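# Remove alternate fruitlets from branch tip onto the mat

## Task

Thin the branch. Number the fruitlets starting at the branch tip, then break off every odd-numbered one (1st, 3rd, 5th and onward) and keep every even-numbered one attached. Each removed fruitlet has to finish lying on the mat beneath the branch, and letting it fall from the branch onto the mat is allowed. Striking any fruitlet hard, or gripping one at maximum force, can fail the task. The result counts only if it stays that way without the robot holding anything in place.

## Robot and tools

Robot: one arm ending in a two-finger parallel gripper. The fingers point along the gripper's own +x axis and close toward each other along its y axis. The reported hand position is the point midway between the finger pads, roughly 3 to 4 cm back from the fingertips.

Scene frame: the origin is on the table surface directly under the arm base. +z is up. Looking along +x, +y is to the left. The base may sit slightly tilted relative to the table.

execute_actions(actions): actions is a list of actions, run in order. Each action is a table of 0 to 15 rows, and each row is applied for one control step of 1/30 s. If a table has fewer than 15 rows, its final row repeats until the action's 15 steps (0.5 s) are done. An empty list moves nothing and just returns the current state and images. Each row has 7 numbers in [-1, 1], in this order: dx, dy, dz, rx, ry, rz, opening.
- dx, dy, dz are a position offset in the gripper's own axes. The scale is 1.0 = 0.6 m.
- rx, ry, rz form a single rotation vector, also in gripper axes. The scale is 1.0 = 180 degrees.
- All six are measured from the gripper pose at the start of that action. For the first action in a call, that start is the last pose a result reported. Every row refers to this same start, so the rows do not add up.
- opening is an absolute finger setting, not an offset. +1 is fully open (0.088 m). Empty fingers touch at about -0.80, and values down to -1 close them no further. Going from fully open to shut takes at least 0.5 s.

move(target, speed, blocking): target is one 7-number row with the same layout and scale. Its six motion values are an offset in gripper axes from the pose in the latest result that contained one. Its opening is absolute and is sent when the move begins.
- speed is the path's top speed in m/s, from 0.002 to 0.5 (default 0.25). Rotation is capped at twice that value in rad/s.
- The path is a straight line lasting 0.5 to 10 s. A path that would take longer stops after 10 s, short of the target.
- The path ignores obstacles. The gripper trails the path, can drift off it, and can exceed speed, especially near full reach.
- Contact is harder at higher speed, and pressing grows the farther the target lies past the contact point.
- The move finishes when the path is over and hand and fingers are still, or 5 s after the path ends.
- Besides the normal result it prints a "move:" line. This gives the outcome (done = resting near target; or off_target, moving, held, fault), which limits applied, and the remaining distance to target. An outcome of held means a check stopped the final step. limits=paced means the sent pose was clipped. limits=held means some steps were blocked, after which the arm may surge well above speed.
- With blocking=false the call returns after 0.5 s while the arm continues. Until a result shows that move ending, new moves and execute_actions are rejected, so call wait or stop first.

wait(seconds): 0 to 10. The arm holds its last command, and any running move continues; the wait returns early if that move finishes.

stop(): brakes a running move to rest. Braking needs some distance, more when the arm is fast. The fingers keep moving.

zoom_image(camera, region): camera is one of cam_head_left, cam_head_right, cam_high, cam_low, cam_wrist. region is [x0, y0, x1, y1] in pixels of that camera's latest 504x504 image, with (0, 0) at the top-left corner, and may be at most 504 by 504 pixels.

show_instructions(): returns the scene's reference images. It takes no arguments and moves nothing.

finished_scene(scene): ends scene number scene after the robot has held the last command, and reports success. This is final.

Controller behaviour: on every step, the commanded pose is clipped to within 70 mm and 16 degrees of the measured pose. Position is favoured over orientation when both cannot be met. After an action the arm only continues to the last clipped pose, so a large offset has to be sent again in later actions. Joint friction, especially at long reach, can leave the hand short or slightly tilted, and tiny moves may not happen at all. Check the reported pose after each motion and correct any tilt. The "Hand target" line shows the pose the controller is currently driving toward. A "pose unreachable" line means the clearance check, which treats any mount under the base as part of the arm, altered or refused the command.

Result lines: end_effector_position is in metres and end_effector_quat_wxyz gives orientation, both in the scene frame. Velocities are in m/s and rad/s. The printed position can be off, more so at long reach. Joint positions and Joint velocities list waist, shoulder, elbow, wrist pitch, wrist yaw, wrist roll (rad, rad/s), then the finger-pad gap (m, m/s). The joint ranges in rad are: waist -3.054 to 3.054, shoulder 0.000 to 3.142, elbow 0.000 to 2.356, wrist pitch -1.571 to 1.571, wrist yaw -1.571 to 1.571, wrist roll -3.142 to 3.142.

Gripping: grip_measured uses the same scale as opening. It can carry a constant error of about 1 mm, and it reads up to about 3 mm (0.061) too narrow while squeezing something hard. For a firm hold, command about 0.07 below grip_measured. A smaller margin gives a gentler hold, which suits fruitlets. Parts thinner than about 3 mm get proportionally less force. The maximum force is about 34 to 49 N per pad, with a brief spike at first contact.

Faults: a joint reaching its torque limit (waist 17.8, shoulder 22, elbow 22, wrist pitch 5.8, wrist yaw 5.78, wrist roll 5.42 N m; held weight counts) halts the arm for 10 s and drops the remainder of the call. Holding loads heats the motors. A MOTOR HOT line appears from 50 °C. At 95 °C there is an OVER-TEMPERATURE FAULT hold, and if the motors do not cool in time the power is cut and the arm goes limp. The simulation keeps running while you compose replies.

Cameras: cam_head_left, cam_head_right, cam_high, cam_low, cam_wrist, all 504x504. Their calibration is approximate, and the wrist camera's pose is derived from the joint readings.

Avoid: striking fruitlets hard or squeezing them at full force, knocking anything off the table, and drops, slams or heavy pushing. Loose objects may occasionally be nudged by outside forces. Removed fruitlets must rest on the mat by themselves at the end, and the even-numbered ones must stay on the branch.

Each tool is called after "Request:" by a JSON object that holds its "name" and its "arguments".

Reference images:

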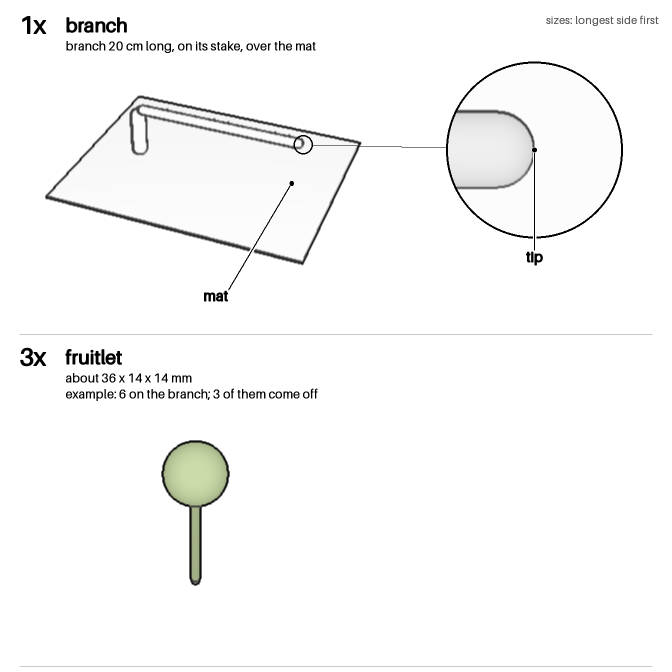

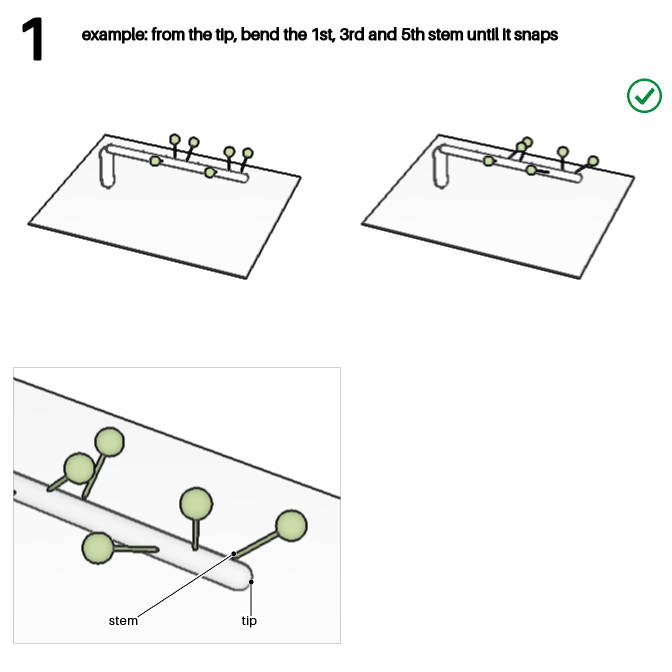

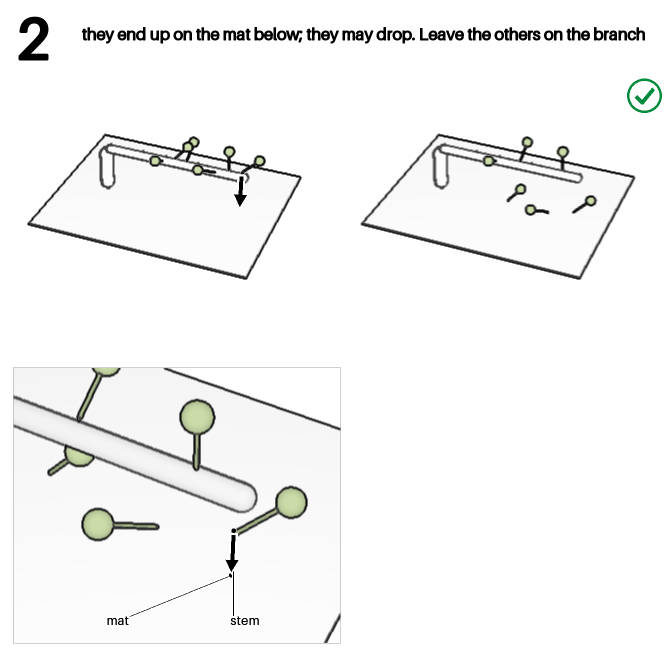

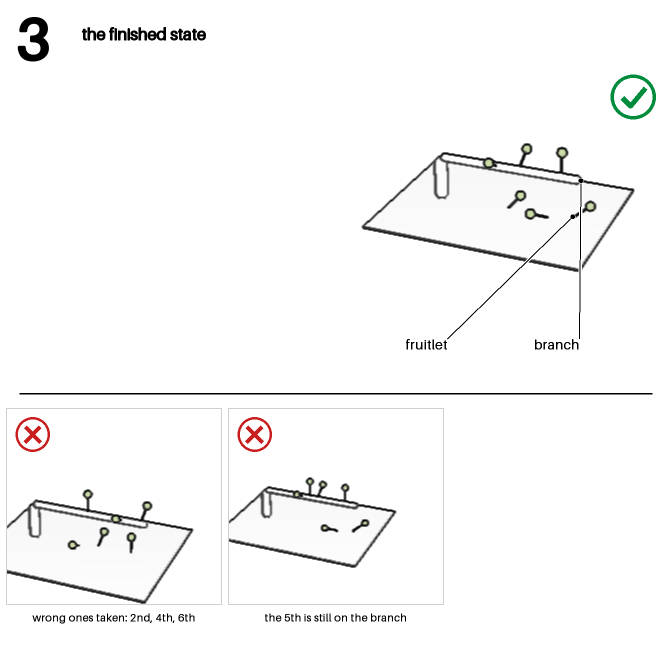

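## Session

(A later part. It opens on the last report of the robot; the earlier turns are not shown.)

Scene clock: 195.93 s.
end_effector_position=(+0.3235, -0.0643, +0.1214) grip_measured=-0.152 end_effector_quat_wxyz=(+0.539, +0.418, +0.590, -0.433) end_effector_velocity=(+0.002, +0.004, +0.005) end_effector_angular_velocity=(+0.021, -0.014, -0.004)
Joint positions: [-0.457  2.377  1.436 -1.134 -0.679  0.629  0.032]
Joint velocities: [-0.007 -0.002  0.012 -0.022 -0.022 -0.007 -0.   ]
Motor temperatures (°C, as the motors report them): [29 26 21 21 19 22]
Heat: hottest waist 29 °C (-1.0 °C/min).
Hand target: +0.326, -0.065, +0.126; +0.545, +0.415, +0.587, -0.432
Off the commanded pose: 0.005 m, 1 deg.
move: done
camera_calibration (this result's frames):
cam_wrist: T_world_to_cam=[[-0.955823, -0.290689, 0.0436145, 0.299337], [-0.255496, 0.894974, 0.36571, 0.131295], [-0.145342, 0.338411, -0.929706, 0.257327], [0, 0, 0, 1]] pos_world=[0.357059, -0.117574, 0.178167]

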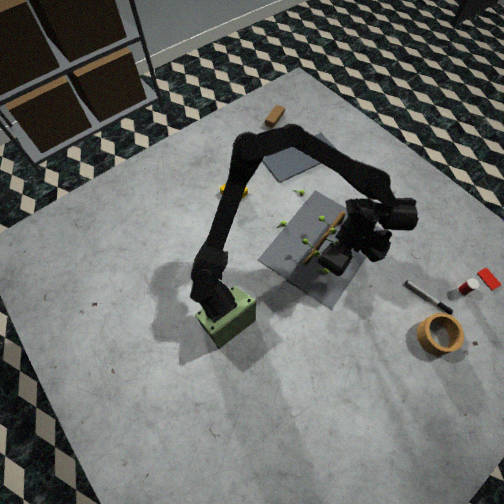

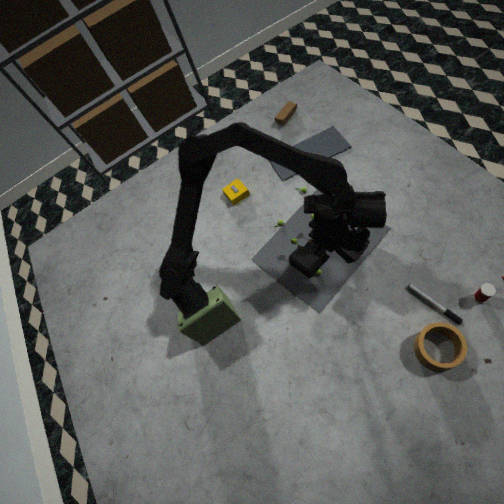

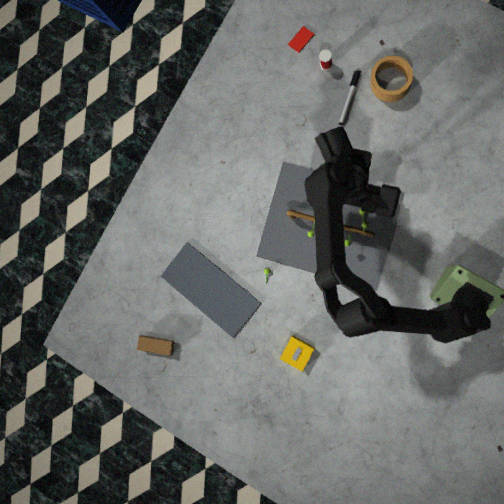

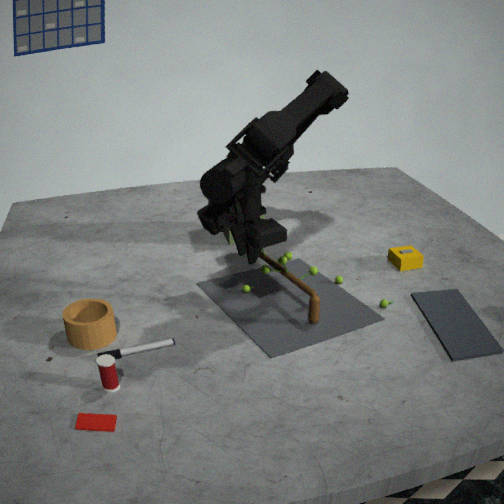

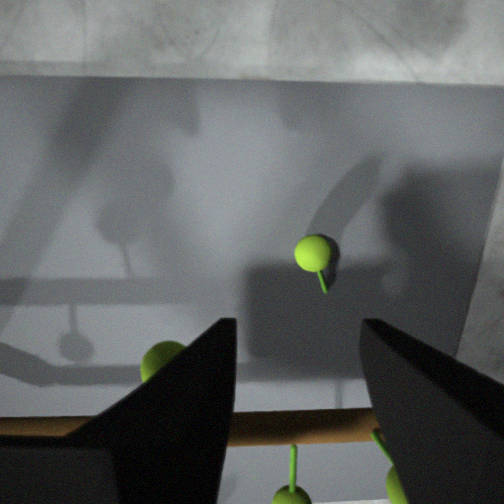

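Request:
{"name": "move", "arguments": {"target": [0,0.063,-0.018,0,0,0,-0.15], "speed": 0.1}}

Request:
{"name": "move", "arguments": {"target": [0.05,0,0,0,0,0,-0.15], "speed": 0.05}}

Scene clock: 207.57 s.
end_effector_position=(+0.3556, -0.0426, +0.1208) grip_measured=-0.152 end_effector_quat_wxyz=(+0.542, +0.414, +0.589, -0.432) end_effector_velocity=(-0.002, +0.001, +0.000) end_effector_angular_velocity=(+0.014, +0.009, -0.024)
Joint positions: [-0.384  2.395  1.558 -1.18  -0.707  0.71   0.032]
Joint velocities: [-0.002  0.007  0.007 -0.022 -0.007  0.007 -0.   ]
Motor temperatures (°C, as the motors report them): [29 27 21 21 19 22]
Heat: hottest waist 29 °C (-1.0 °C/min).
Hand target: +0.357, -0.044, +0.120; +0.540, +0.418, +0.589, -0.432
Off the commanded pose: 0.002 m, 1 deg.
move: done
camera_calibration (this result's frames):
cam_wrist: T_world_to_cam=[[-0.953852, -0.296978, 0.0443831, 0.335275], [-0.261983, 0.895298, 0.360287, 0.123305], [-0.146734, 0.332033, -0.931785, 0.254624], [0, 0, 0, 1]] pos_world=[0.389468, -0.0953683, 0.177949]

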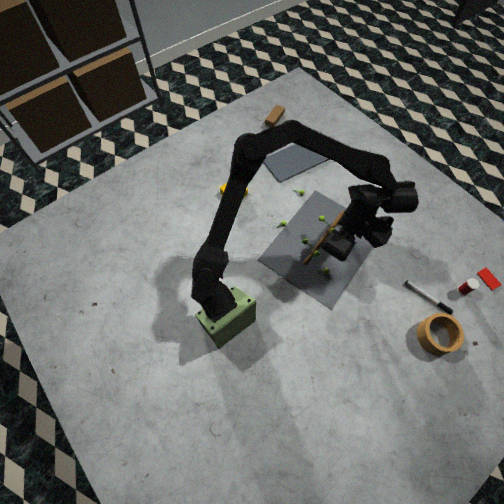

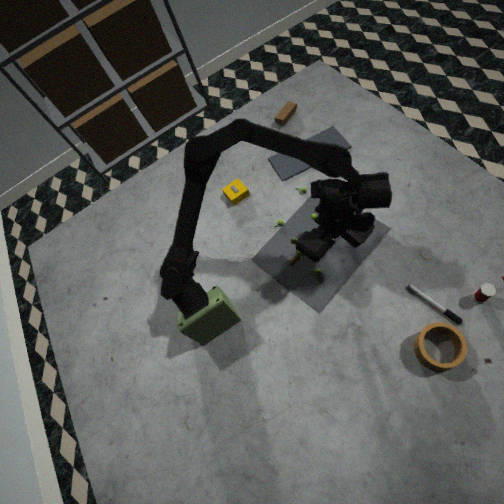

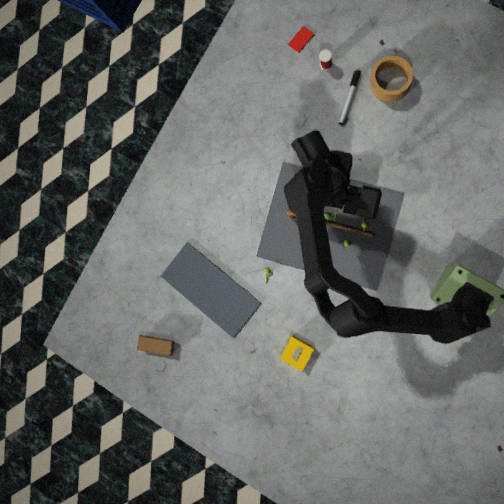

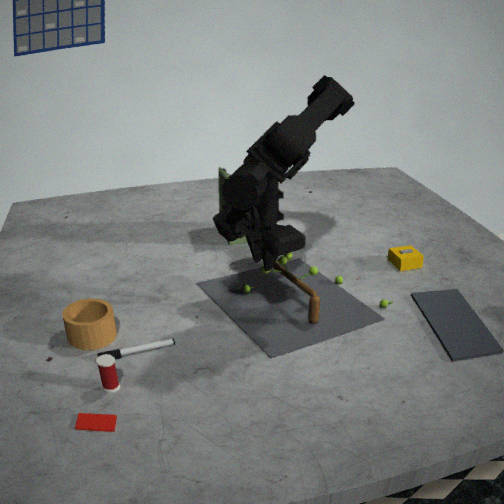

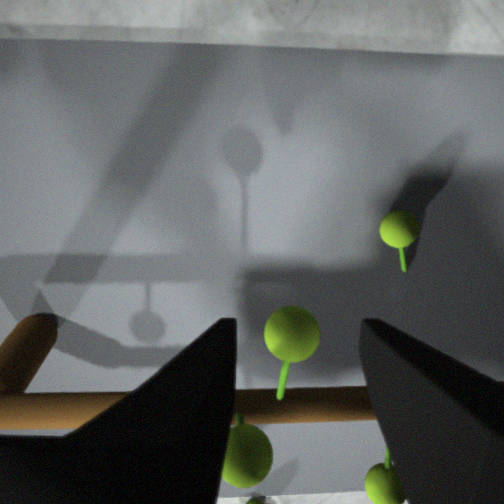

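Scene clock: 208.50 s.
end_effector_position=(+0.3558, -0.0405, +0.0940) grip_measured=-0.152 end_effector_quat_wxyz=(+0.548, +0.410, +0.589, -0.431) end_effector_velocity=(-0.003, -0.002, -0.001) end_effector_angular_velocity=(+0.008, -0.004, -0.018)
Joint positions: [-0.333  2.395  1.485 -1.055 -0.723  0.768  0.032]
Joint velocities: [-0.007  0.002 -0.012  0.007 -0.007  0.007 -0.   ]
Motor temperatures (°C, as the motors report them): [29 27 21 21 19 22]
Heat: hottest waist 29 °C (-1.0 °C/min).
Hand target: +0.354, -0.042, +0.091; +0.542, +0.414, +0.589, -0.432
Off the commanded pose: 0.004 m, 1 deg.
move: done
camera_calibration (this result's frames):
cam_wrist: T_world_to_cam=[[-0.950729, -0.307103, 0.0424533, 0.33597], [-0.273407, 0.895101, 0.352197, 0.135892], [-0.146161, 0.323237, -0.934962, 0.228682], [0, 0, 0, 1]] pos_world=[0.389994, -0.0923784, 0.151685]

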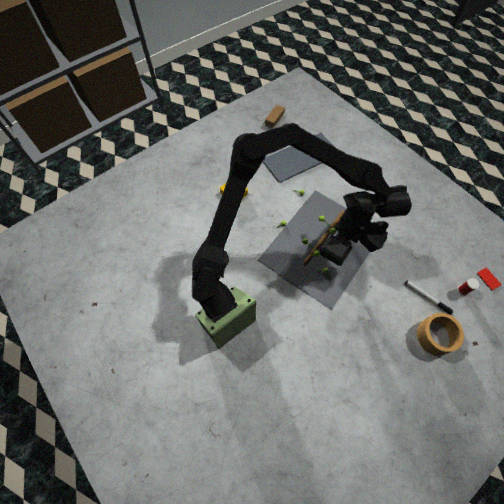

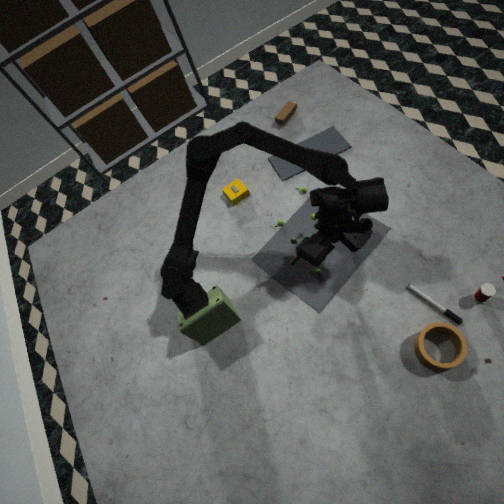

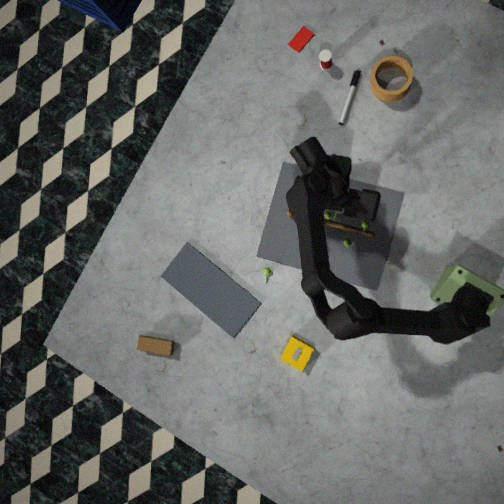

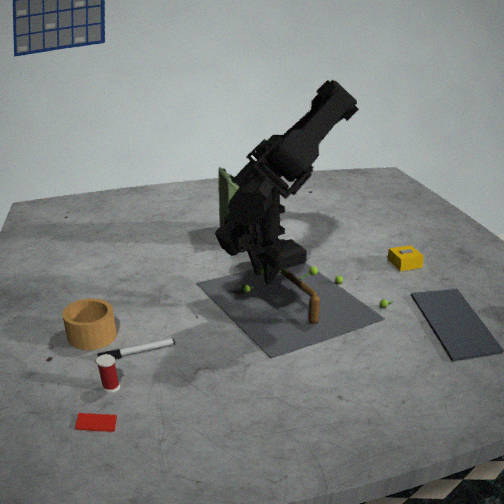

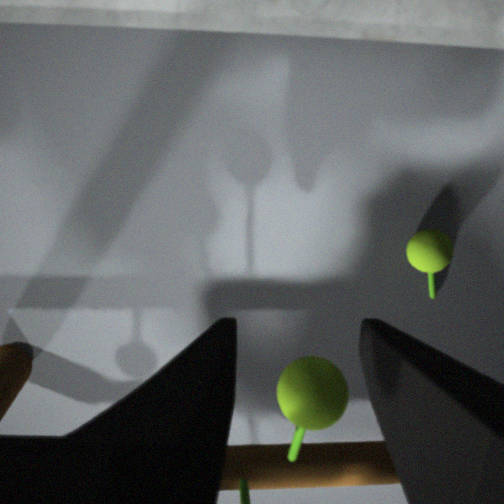

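Request:
{"name": "move", "arguments": {"target": [0.018,-0.002,0.008,0,0,0,-0.15], "speed": 0.03}}

Request:
{"name": "move", "arguments": {"target": [0,0,0,0,0,0,-0.57]}}

Request:
{"name": "move", "arguments": {"target": [0.02,-0.05,0.015,0,0,0,-0.57], "speed": 0.02}}

Scene clock: 216.67 s.
end_effector_position=(+0.3576, -0.0434, +0.0867) grip_measured=-0.152 end_effector_quat_wxyz=(+0.553, +0.406, +0.588, -0.428) end_effector_velocity=(+0.002, -0.000, +0.003) end_effector_angular_velocity=(+0.004, -0.017, +0.025)
Joint positions: [-0.323  2.404  1.474 -1.015 -0.724  0.779  0.032]
Joint velocities: [-0.007 -0.007 -0.002  0.007 -0.007 -0.022 -0.   ]
Motor temperatures (°C, as the motors report them): [30 27 21 21 19 22]
Heat: hottest waist 30 °C (+1.0 °C/min).
Hand target: +0.355, -0.045, +0.083; +0.547, +0.410, +0.589, -0.431
Off the commanded pose: 0.005 m, 1 deg.
move: done
camera_calibration (this result's frames):
cam_wrist: T_world_to_cam=[[-0.947667, -0.316914, 0.0386384, 0.33595], [-0.285067, 0.894442, 0.344543, 0.146429], [-0.14375, 0.315497, -0.937975, 0.222134], [0, 0, 0, 1]] pos_world=[0.392042, -0.0945877, 0.144925]

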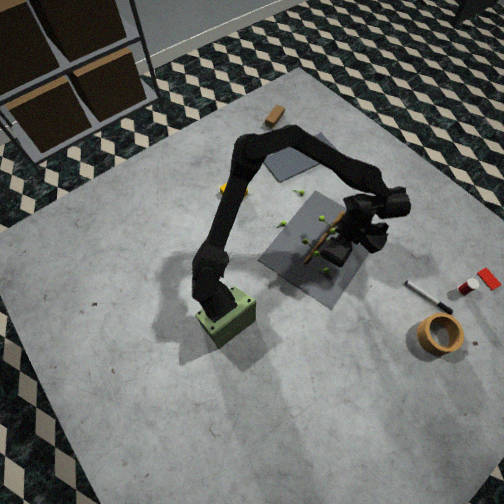

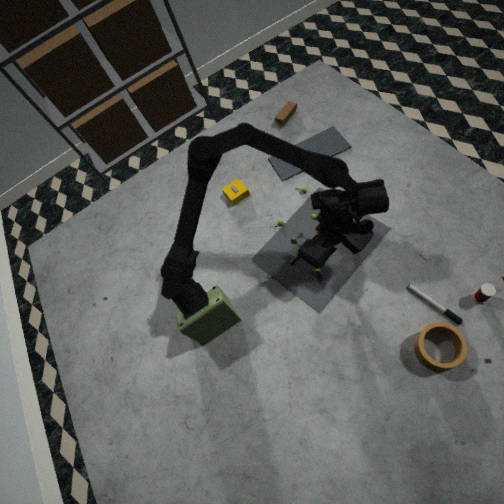

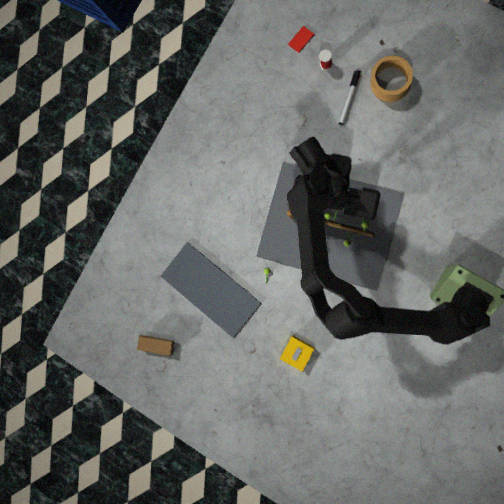

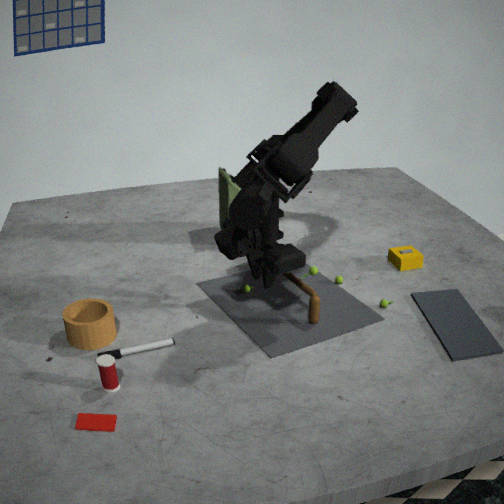

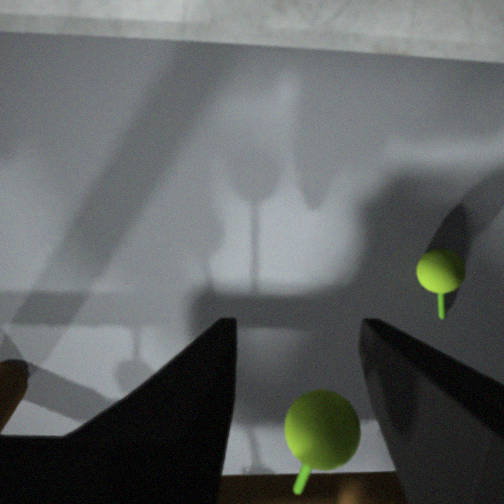

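Scene clock: 217.23 s.
end_effector_position=(+0.3576, -0.0434, +0.0867) grip_measured=-0.563 end_effector_quat_wxyz=(+0.553, +0.406, +0.588, -0.428) end_effector_velocity=(-0.001, +0.001, +0.001) end_effector_angular_velocity=(+0.009, -0.000, +0.000)
Joint positions: [-0.323  2.404  1.474 -1.015 -0.724  0.779  0.011]
Joint velocities: [-0.002 -0.002 -0.002 -0.007 -0.007 -0.007 -0.001]
Motor temperatures (°C, as the motors report them): [30 27 21 21 19 22]
Heat: hottest waist 30 °C (+1.0 °C/min).
Hand target: +0.358, -0.043, +0.087; +0.553, +0.406, +0.588, -0.428
Off the commanded pose: 0.000 m, 0 deg.
move: done
camera_calibration (this result's frames):
cam_wrist: T_world_to_cam=[[-0.947667, -0.316914, 0.0386384, 0.33595], [-0.285067, 0.894442, 0.344543, 0.146429], [-0.14375, 0.315497, -0.937975, 0.222134], [0, 0, 0, 1]] pos_world=[0.392042, -0.0945877, 0.144925]

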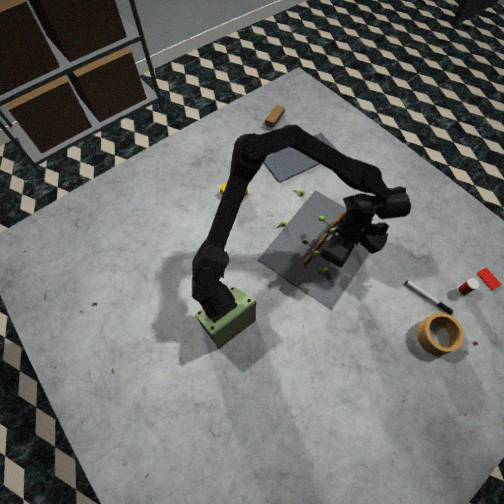

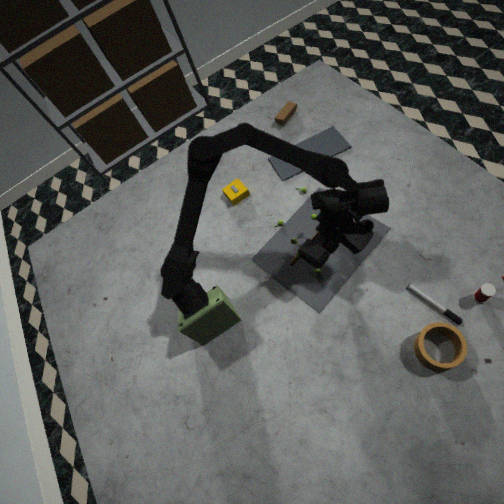

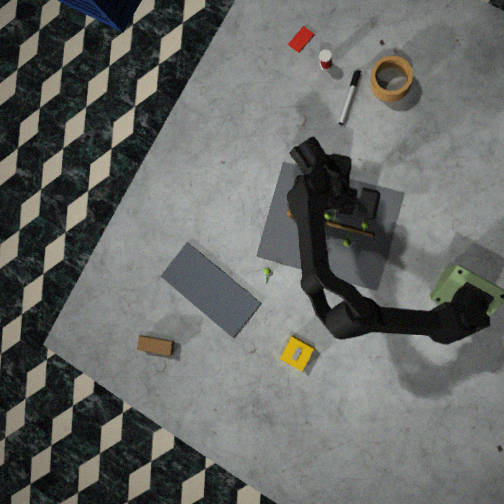

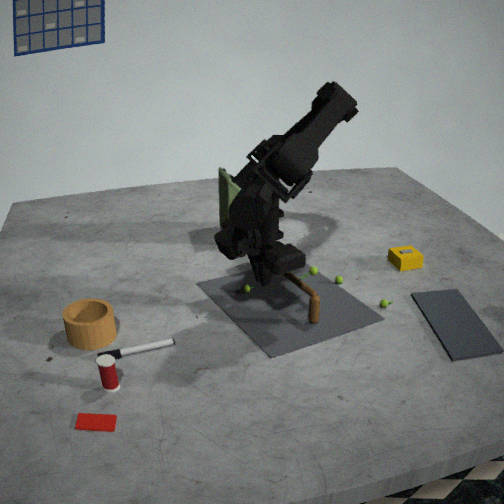

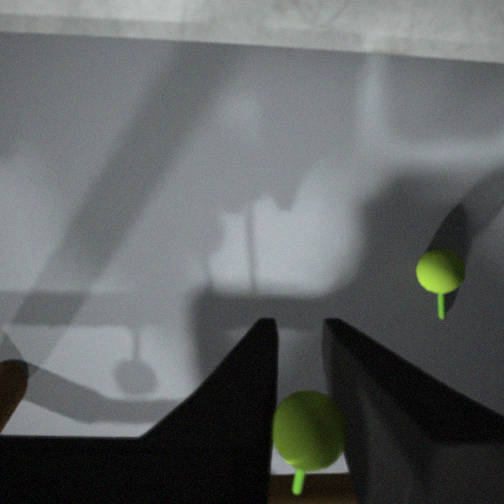

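Scene clock: 219.17 s.
end_effector_position=(+0.3319, -0.0597, +0.0739) grip_measured=-0.565 end_effector_quat_wxyz=(+0.550, +0.407, +0.590, -0.428) end_effector_velocity=(-0.001, +0.003, -0.000) end_effector_angular_velocity=(+0.009, +0.003, +0.004)
Joint positions: [-0.351  2.404  1.354 -0.927 -0.715  0.739  0.011]
Joint velocities: [ 0.002 -0.002 -0.002 -0.007 -0.007 -0.007 -0.   ]
Motor temperatures (°C, as the motors report them): [30 27 21 21 19 22]
Heat: hottest waist 30 °C (+1.0 °C/min).
Hand target: +0.331, -0.061, +0.076; +0.553, +0.406, +0.588, -0.428
Off the commanded pose: 0.003 m, 0 deg.
move: done
camera_calibration (this result's frames):
cam_wrist: T_world_to_cam=[[-0.94795, -0.3157, 0.0415267, 0.306854], [-0.282022, 0.892969, 0.350813, 0.156471], [-0.147834, 0.320842, -0.935524, 0.212995], [0, 0, 0, 1]] pos_world=[0.366498, -0.111187, 0.131627]

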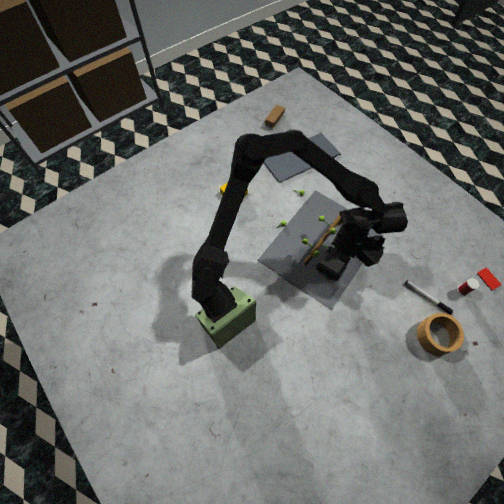

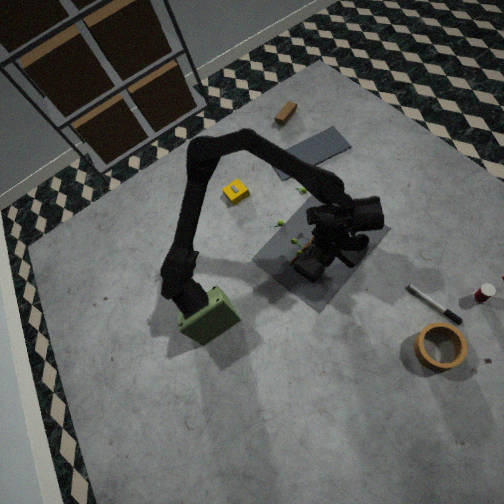

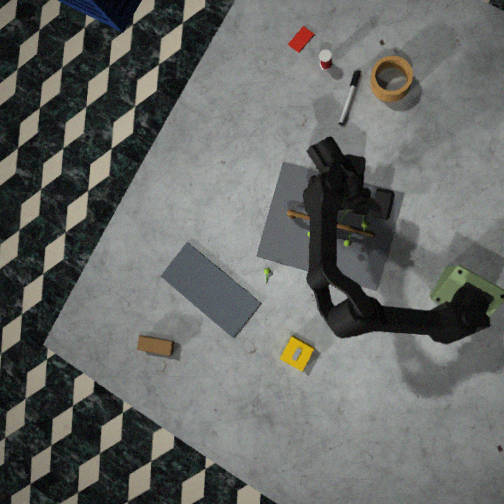

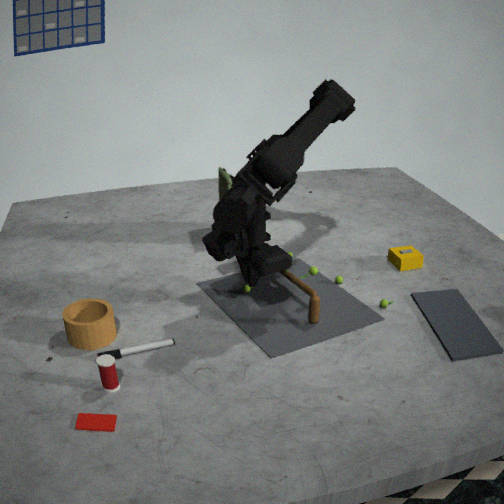

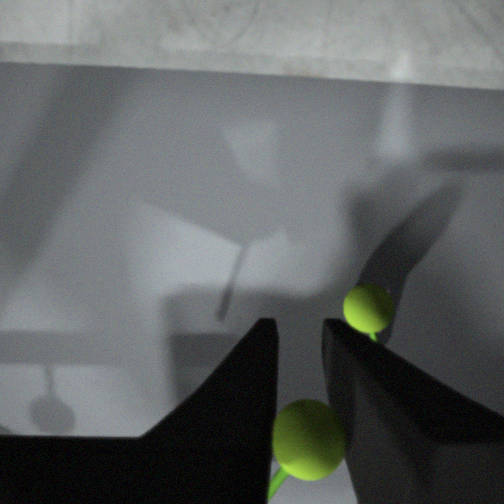

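Request:
{"name": "move", "arguments": {"target": [0.035,0.045,0.025,0,0,0,-0.57], "speed": 0.04}}

Request:
{"name": "move", "arguments": {"target": [0,0,0,0,0,0,-0.15]}}

Request:
{"name": "move", "arguments": {"target": [-0.2,0,-0.1,0,0,0,-0.15]}}

Scene clock: 228.37 s.
end_effector_position=(+0.3591, -0.0642, +0.0527) grip_measured=-0.565 end_effector_quat_wxyz=(+0.551, +0.405, +0.590, -0.429) end_effector_velocity=(+0.002, +0.004, -0.000) end_effector_angular_velocity=(+0.021, -0.006, +0.006)
Joint positions: [-0.297  2.501  1.469 -0.901 -0.731  0.804  0.011]
Joint velocities: [ 0.002  0.002  0.007 -0.007 -0.022 -0.007 -0.   ]
Motor temperatures (°C, as the motors report them): [31 28 21 21 19 22]
Heat: hottest waist 31 °C (+2.0 °C/min).
Hand target: +0.361, -0.066, +0.051; +0.550, +0.407, +0.590, -0.428
Off the commanded pose: 0.003 m, 0 deg.
move: done
camera_calibration (this result's frames):
cam_wrist: T_world_to_cam=[[-0.946989, -0.318129, 0.0447808, 0.331458], [-0.283774, 0.893658, 0.347631, 0.176487], [-0.15061, 0.316495, -0.936561, 0.199432], [0, 0, 0, 1]] pos_world=[0.394006, -0.115392, 0.110585]

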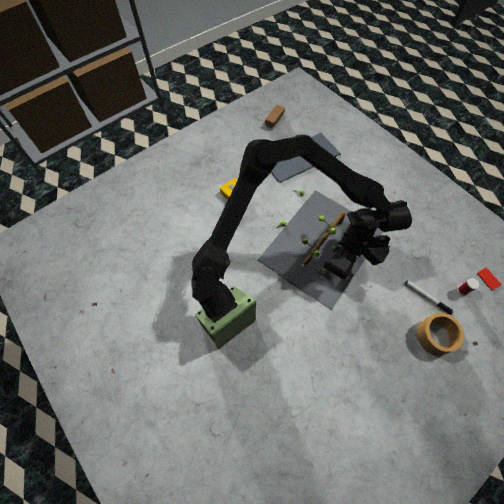

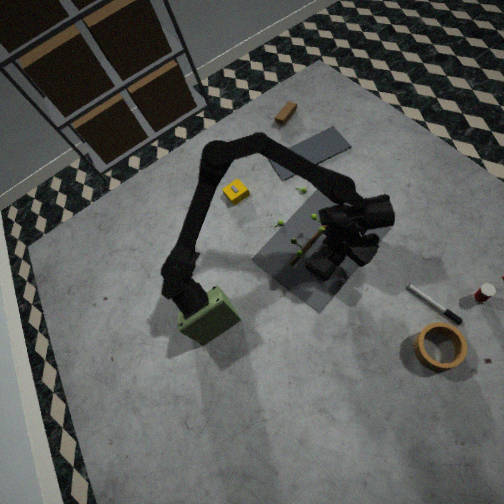

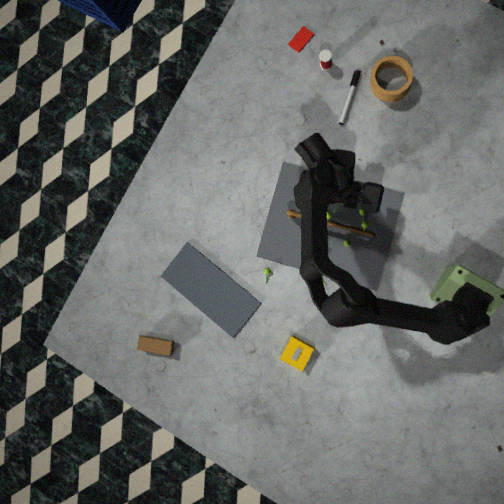

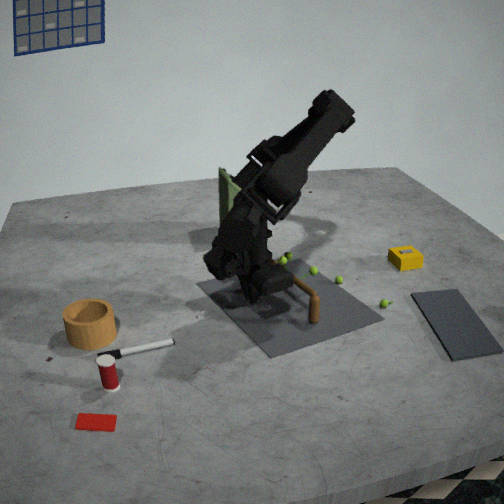

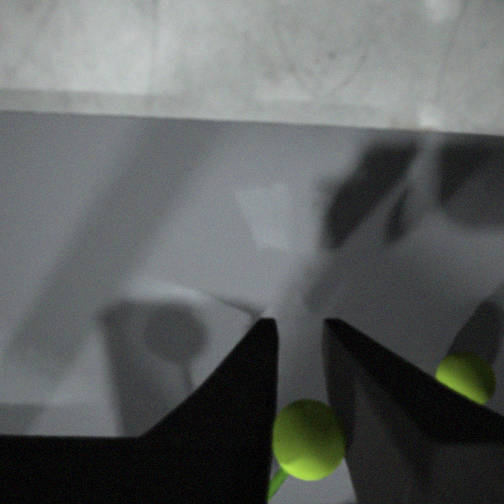

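Scene clock: 228.97 s.
end_effector_position=(+0.3591, -0.0642, +0.0527) grip_measured=-0.154 end_effector_quat_wxyz=(+0.551, +0.405, +0.590, -0.429) end_effector_velocity=(-0.003, +0.004, +0.002) end_effector_angular_velocity=(+0.012, +0.006, -0.007)
Joint positions: [-0.297  2.501  1.469 -0.901 -0.731  0.804  0.031]
Joint velocities: [-0.002 -0.007 -0.002 -0.022 -0.007 -0.007  0.001]
Motor temperatures (°C, as the motors report them): [31 28 21 21 19 22]
Heat: hottest waist 31 °C (+2.0 °C/min).
Hand target: +0.359, -0.064, +0.053; +0.551, +0.405, +0.590, -0.429
Off the commanded pose: 0.000 m, 0 deg.
move: done
camera_calibration (this result's frames):
cam_wrist: T_world_to_cam=[[-0.946989, -0.318129, 0.0447808, 0.331458], [-0.283774, 0.893658, 0.347631, 0.176487], [-0.15061, 0.316495, -0.936561, 0.199432], [0, 0, 0, 1]] pos_world=[0.394006, -0.115392, 0.110585]

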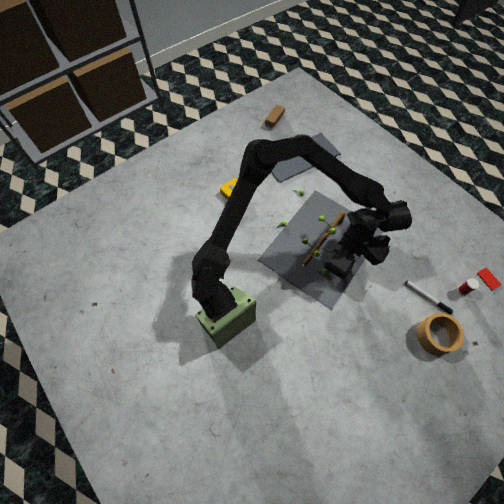

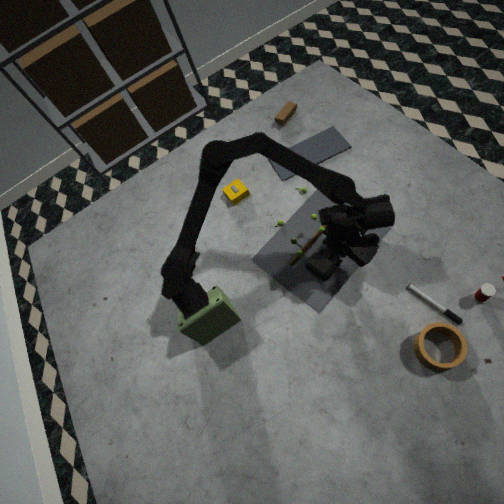

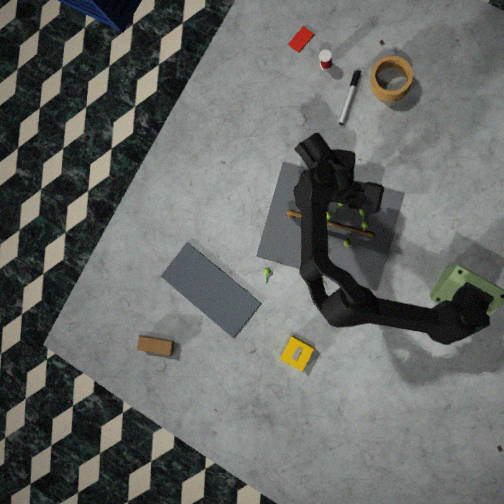

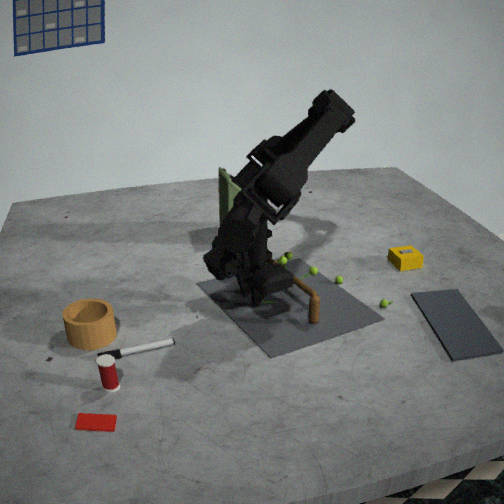

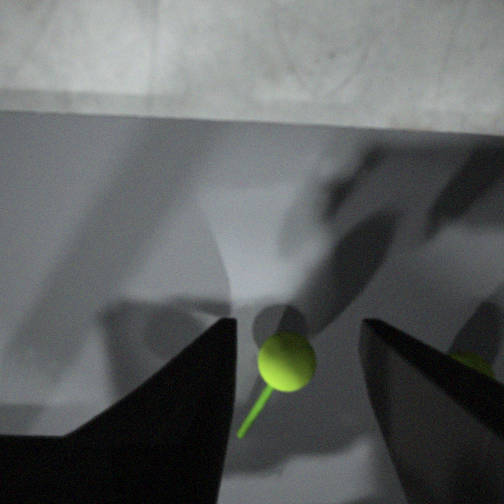

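Scene clock: 230.03 s.
end_effector_position=(+0.3473, -0.0083, +0.1692) grip_measured=-0.152 end_effector_quat_wxyz=(+0.545, +0.408, +0.593, -0.430) end_effector_velocity=(-0.002, +0.004, +0.001) end_effector_angular_velocity=(+0.014, +0.008, +0.012)
Joint positions: [-0.415  2.277  1.607 -1.373 -0.686  0.657  0.032]
Joint velocities: [ 0.002 -0.002  0.002 -0.022 -0.007 -0.022 -0.   ]
Motor temperatures (°C, as the motors report them): [31 28 21 21 19 22]
Heat: hottest waist 31 °C (+2.0 °C/min).
Hand target: +0.349, -0.008, +0.174; +0.551, +0.405, +0.591, -0.429
Off the commanded pose: 0.005 m, 1 deg.
move: done
camera_calibration (this result's frames):
cam_wrist: T_world_to_cam=[[-0.948859, -0.311585, 0.0508134, 0.332437], [-0.27388, 0.892486, 0.358411, 0.0774137], [-0.157026, 0.326165, -0.93218, 0.29071], [0, 0, 0, 1]] pos_world=[0.382287, -0.0603275, 0.226356]

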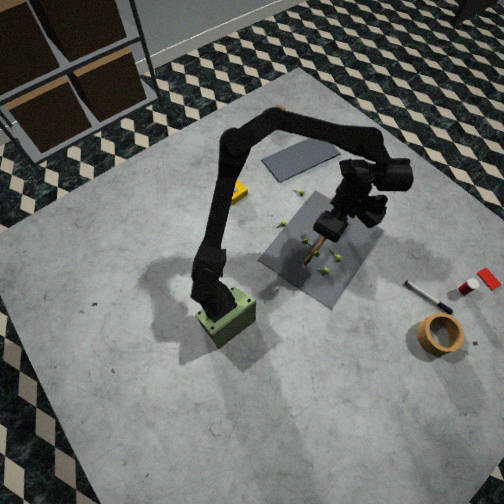

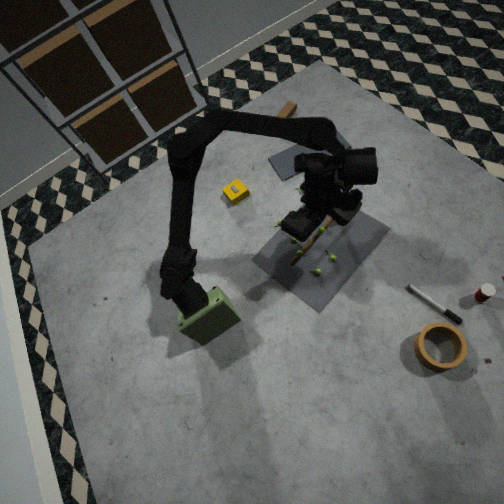

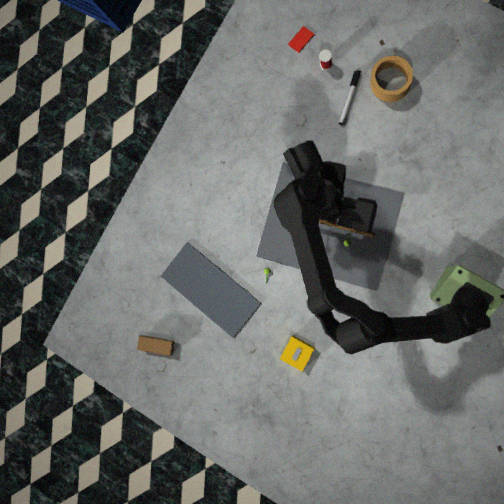

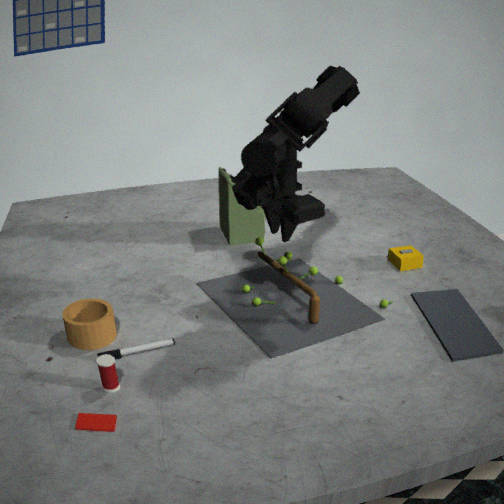

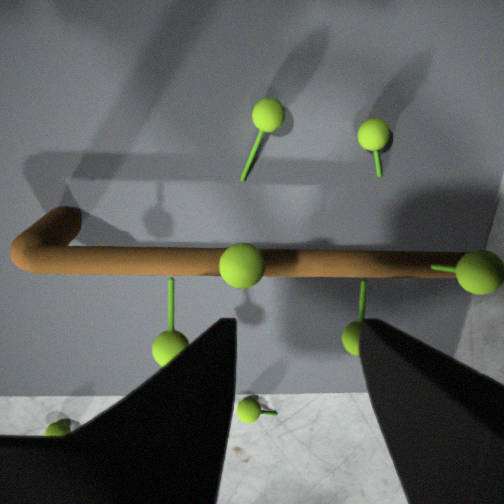

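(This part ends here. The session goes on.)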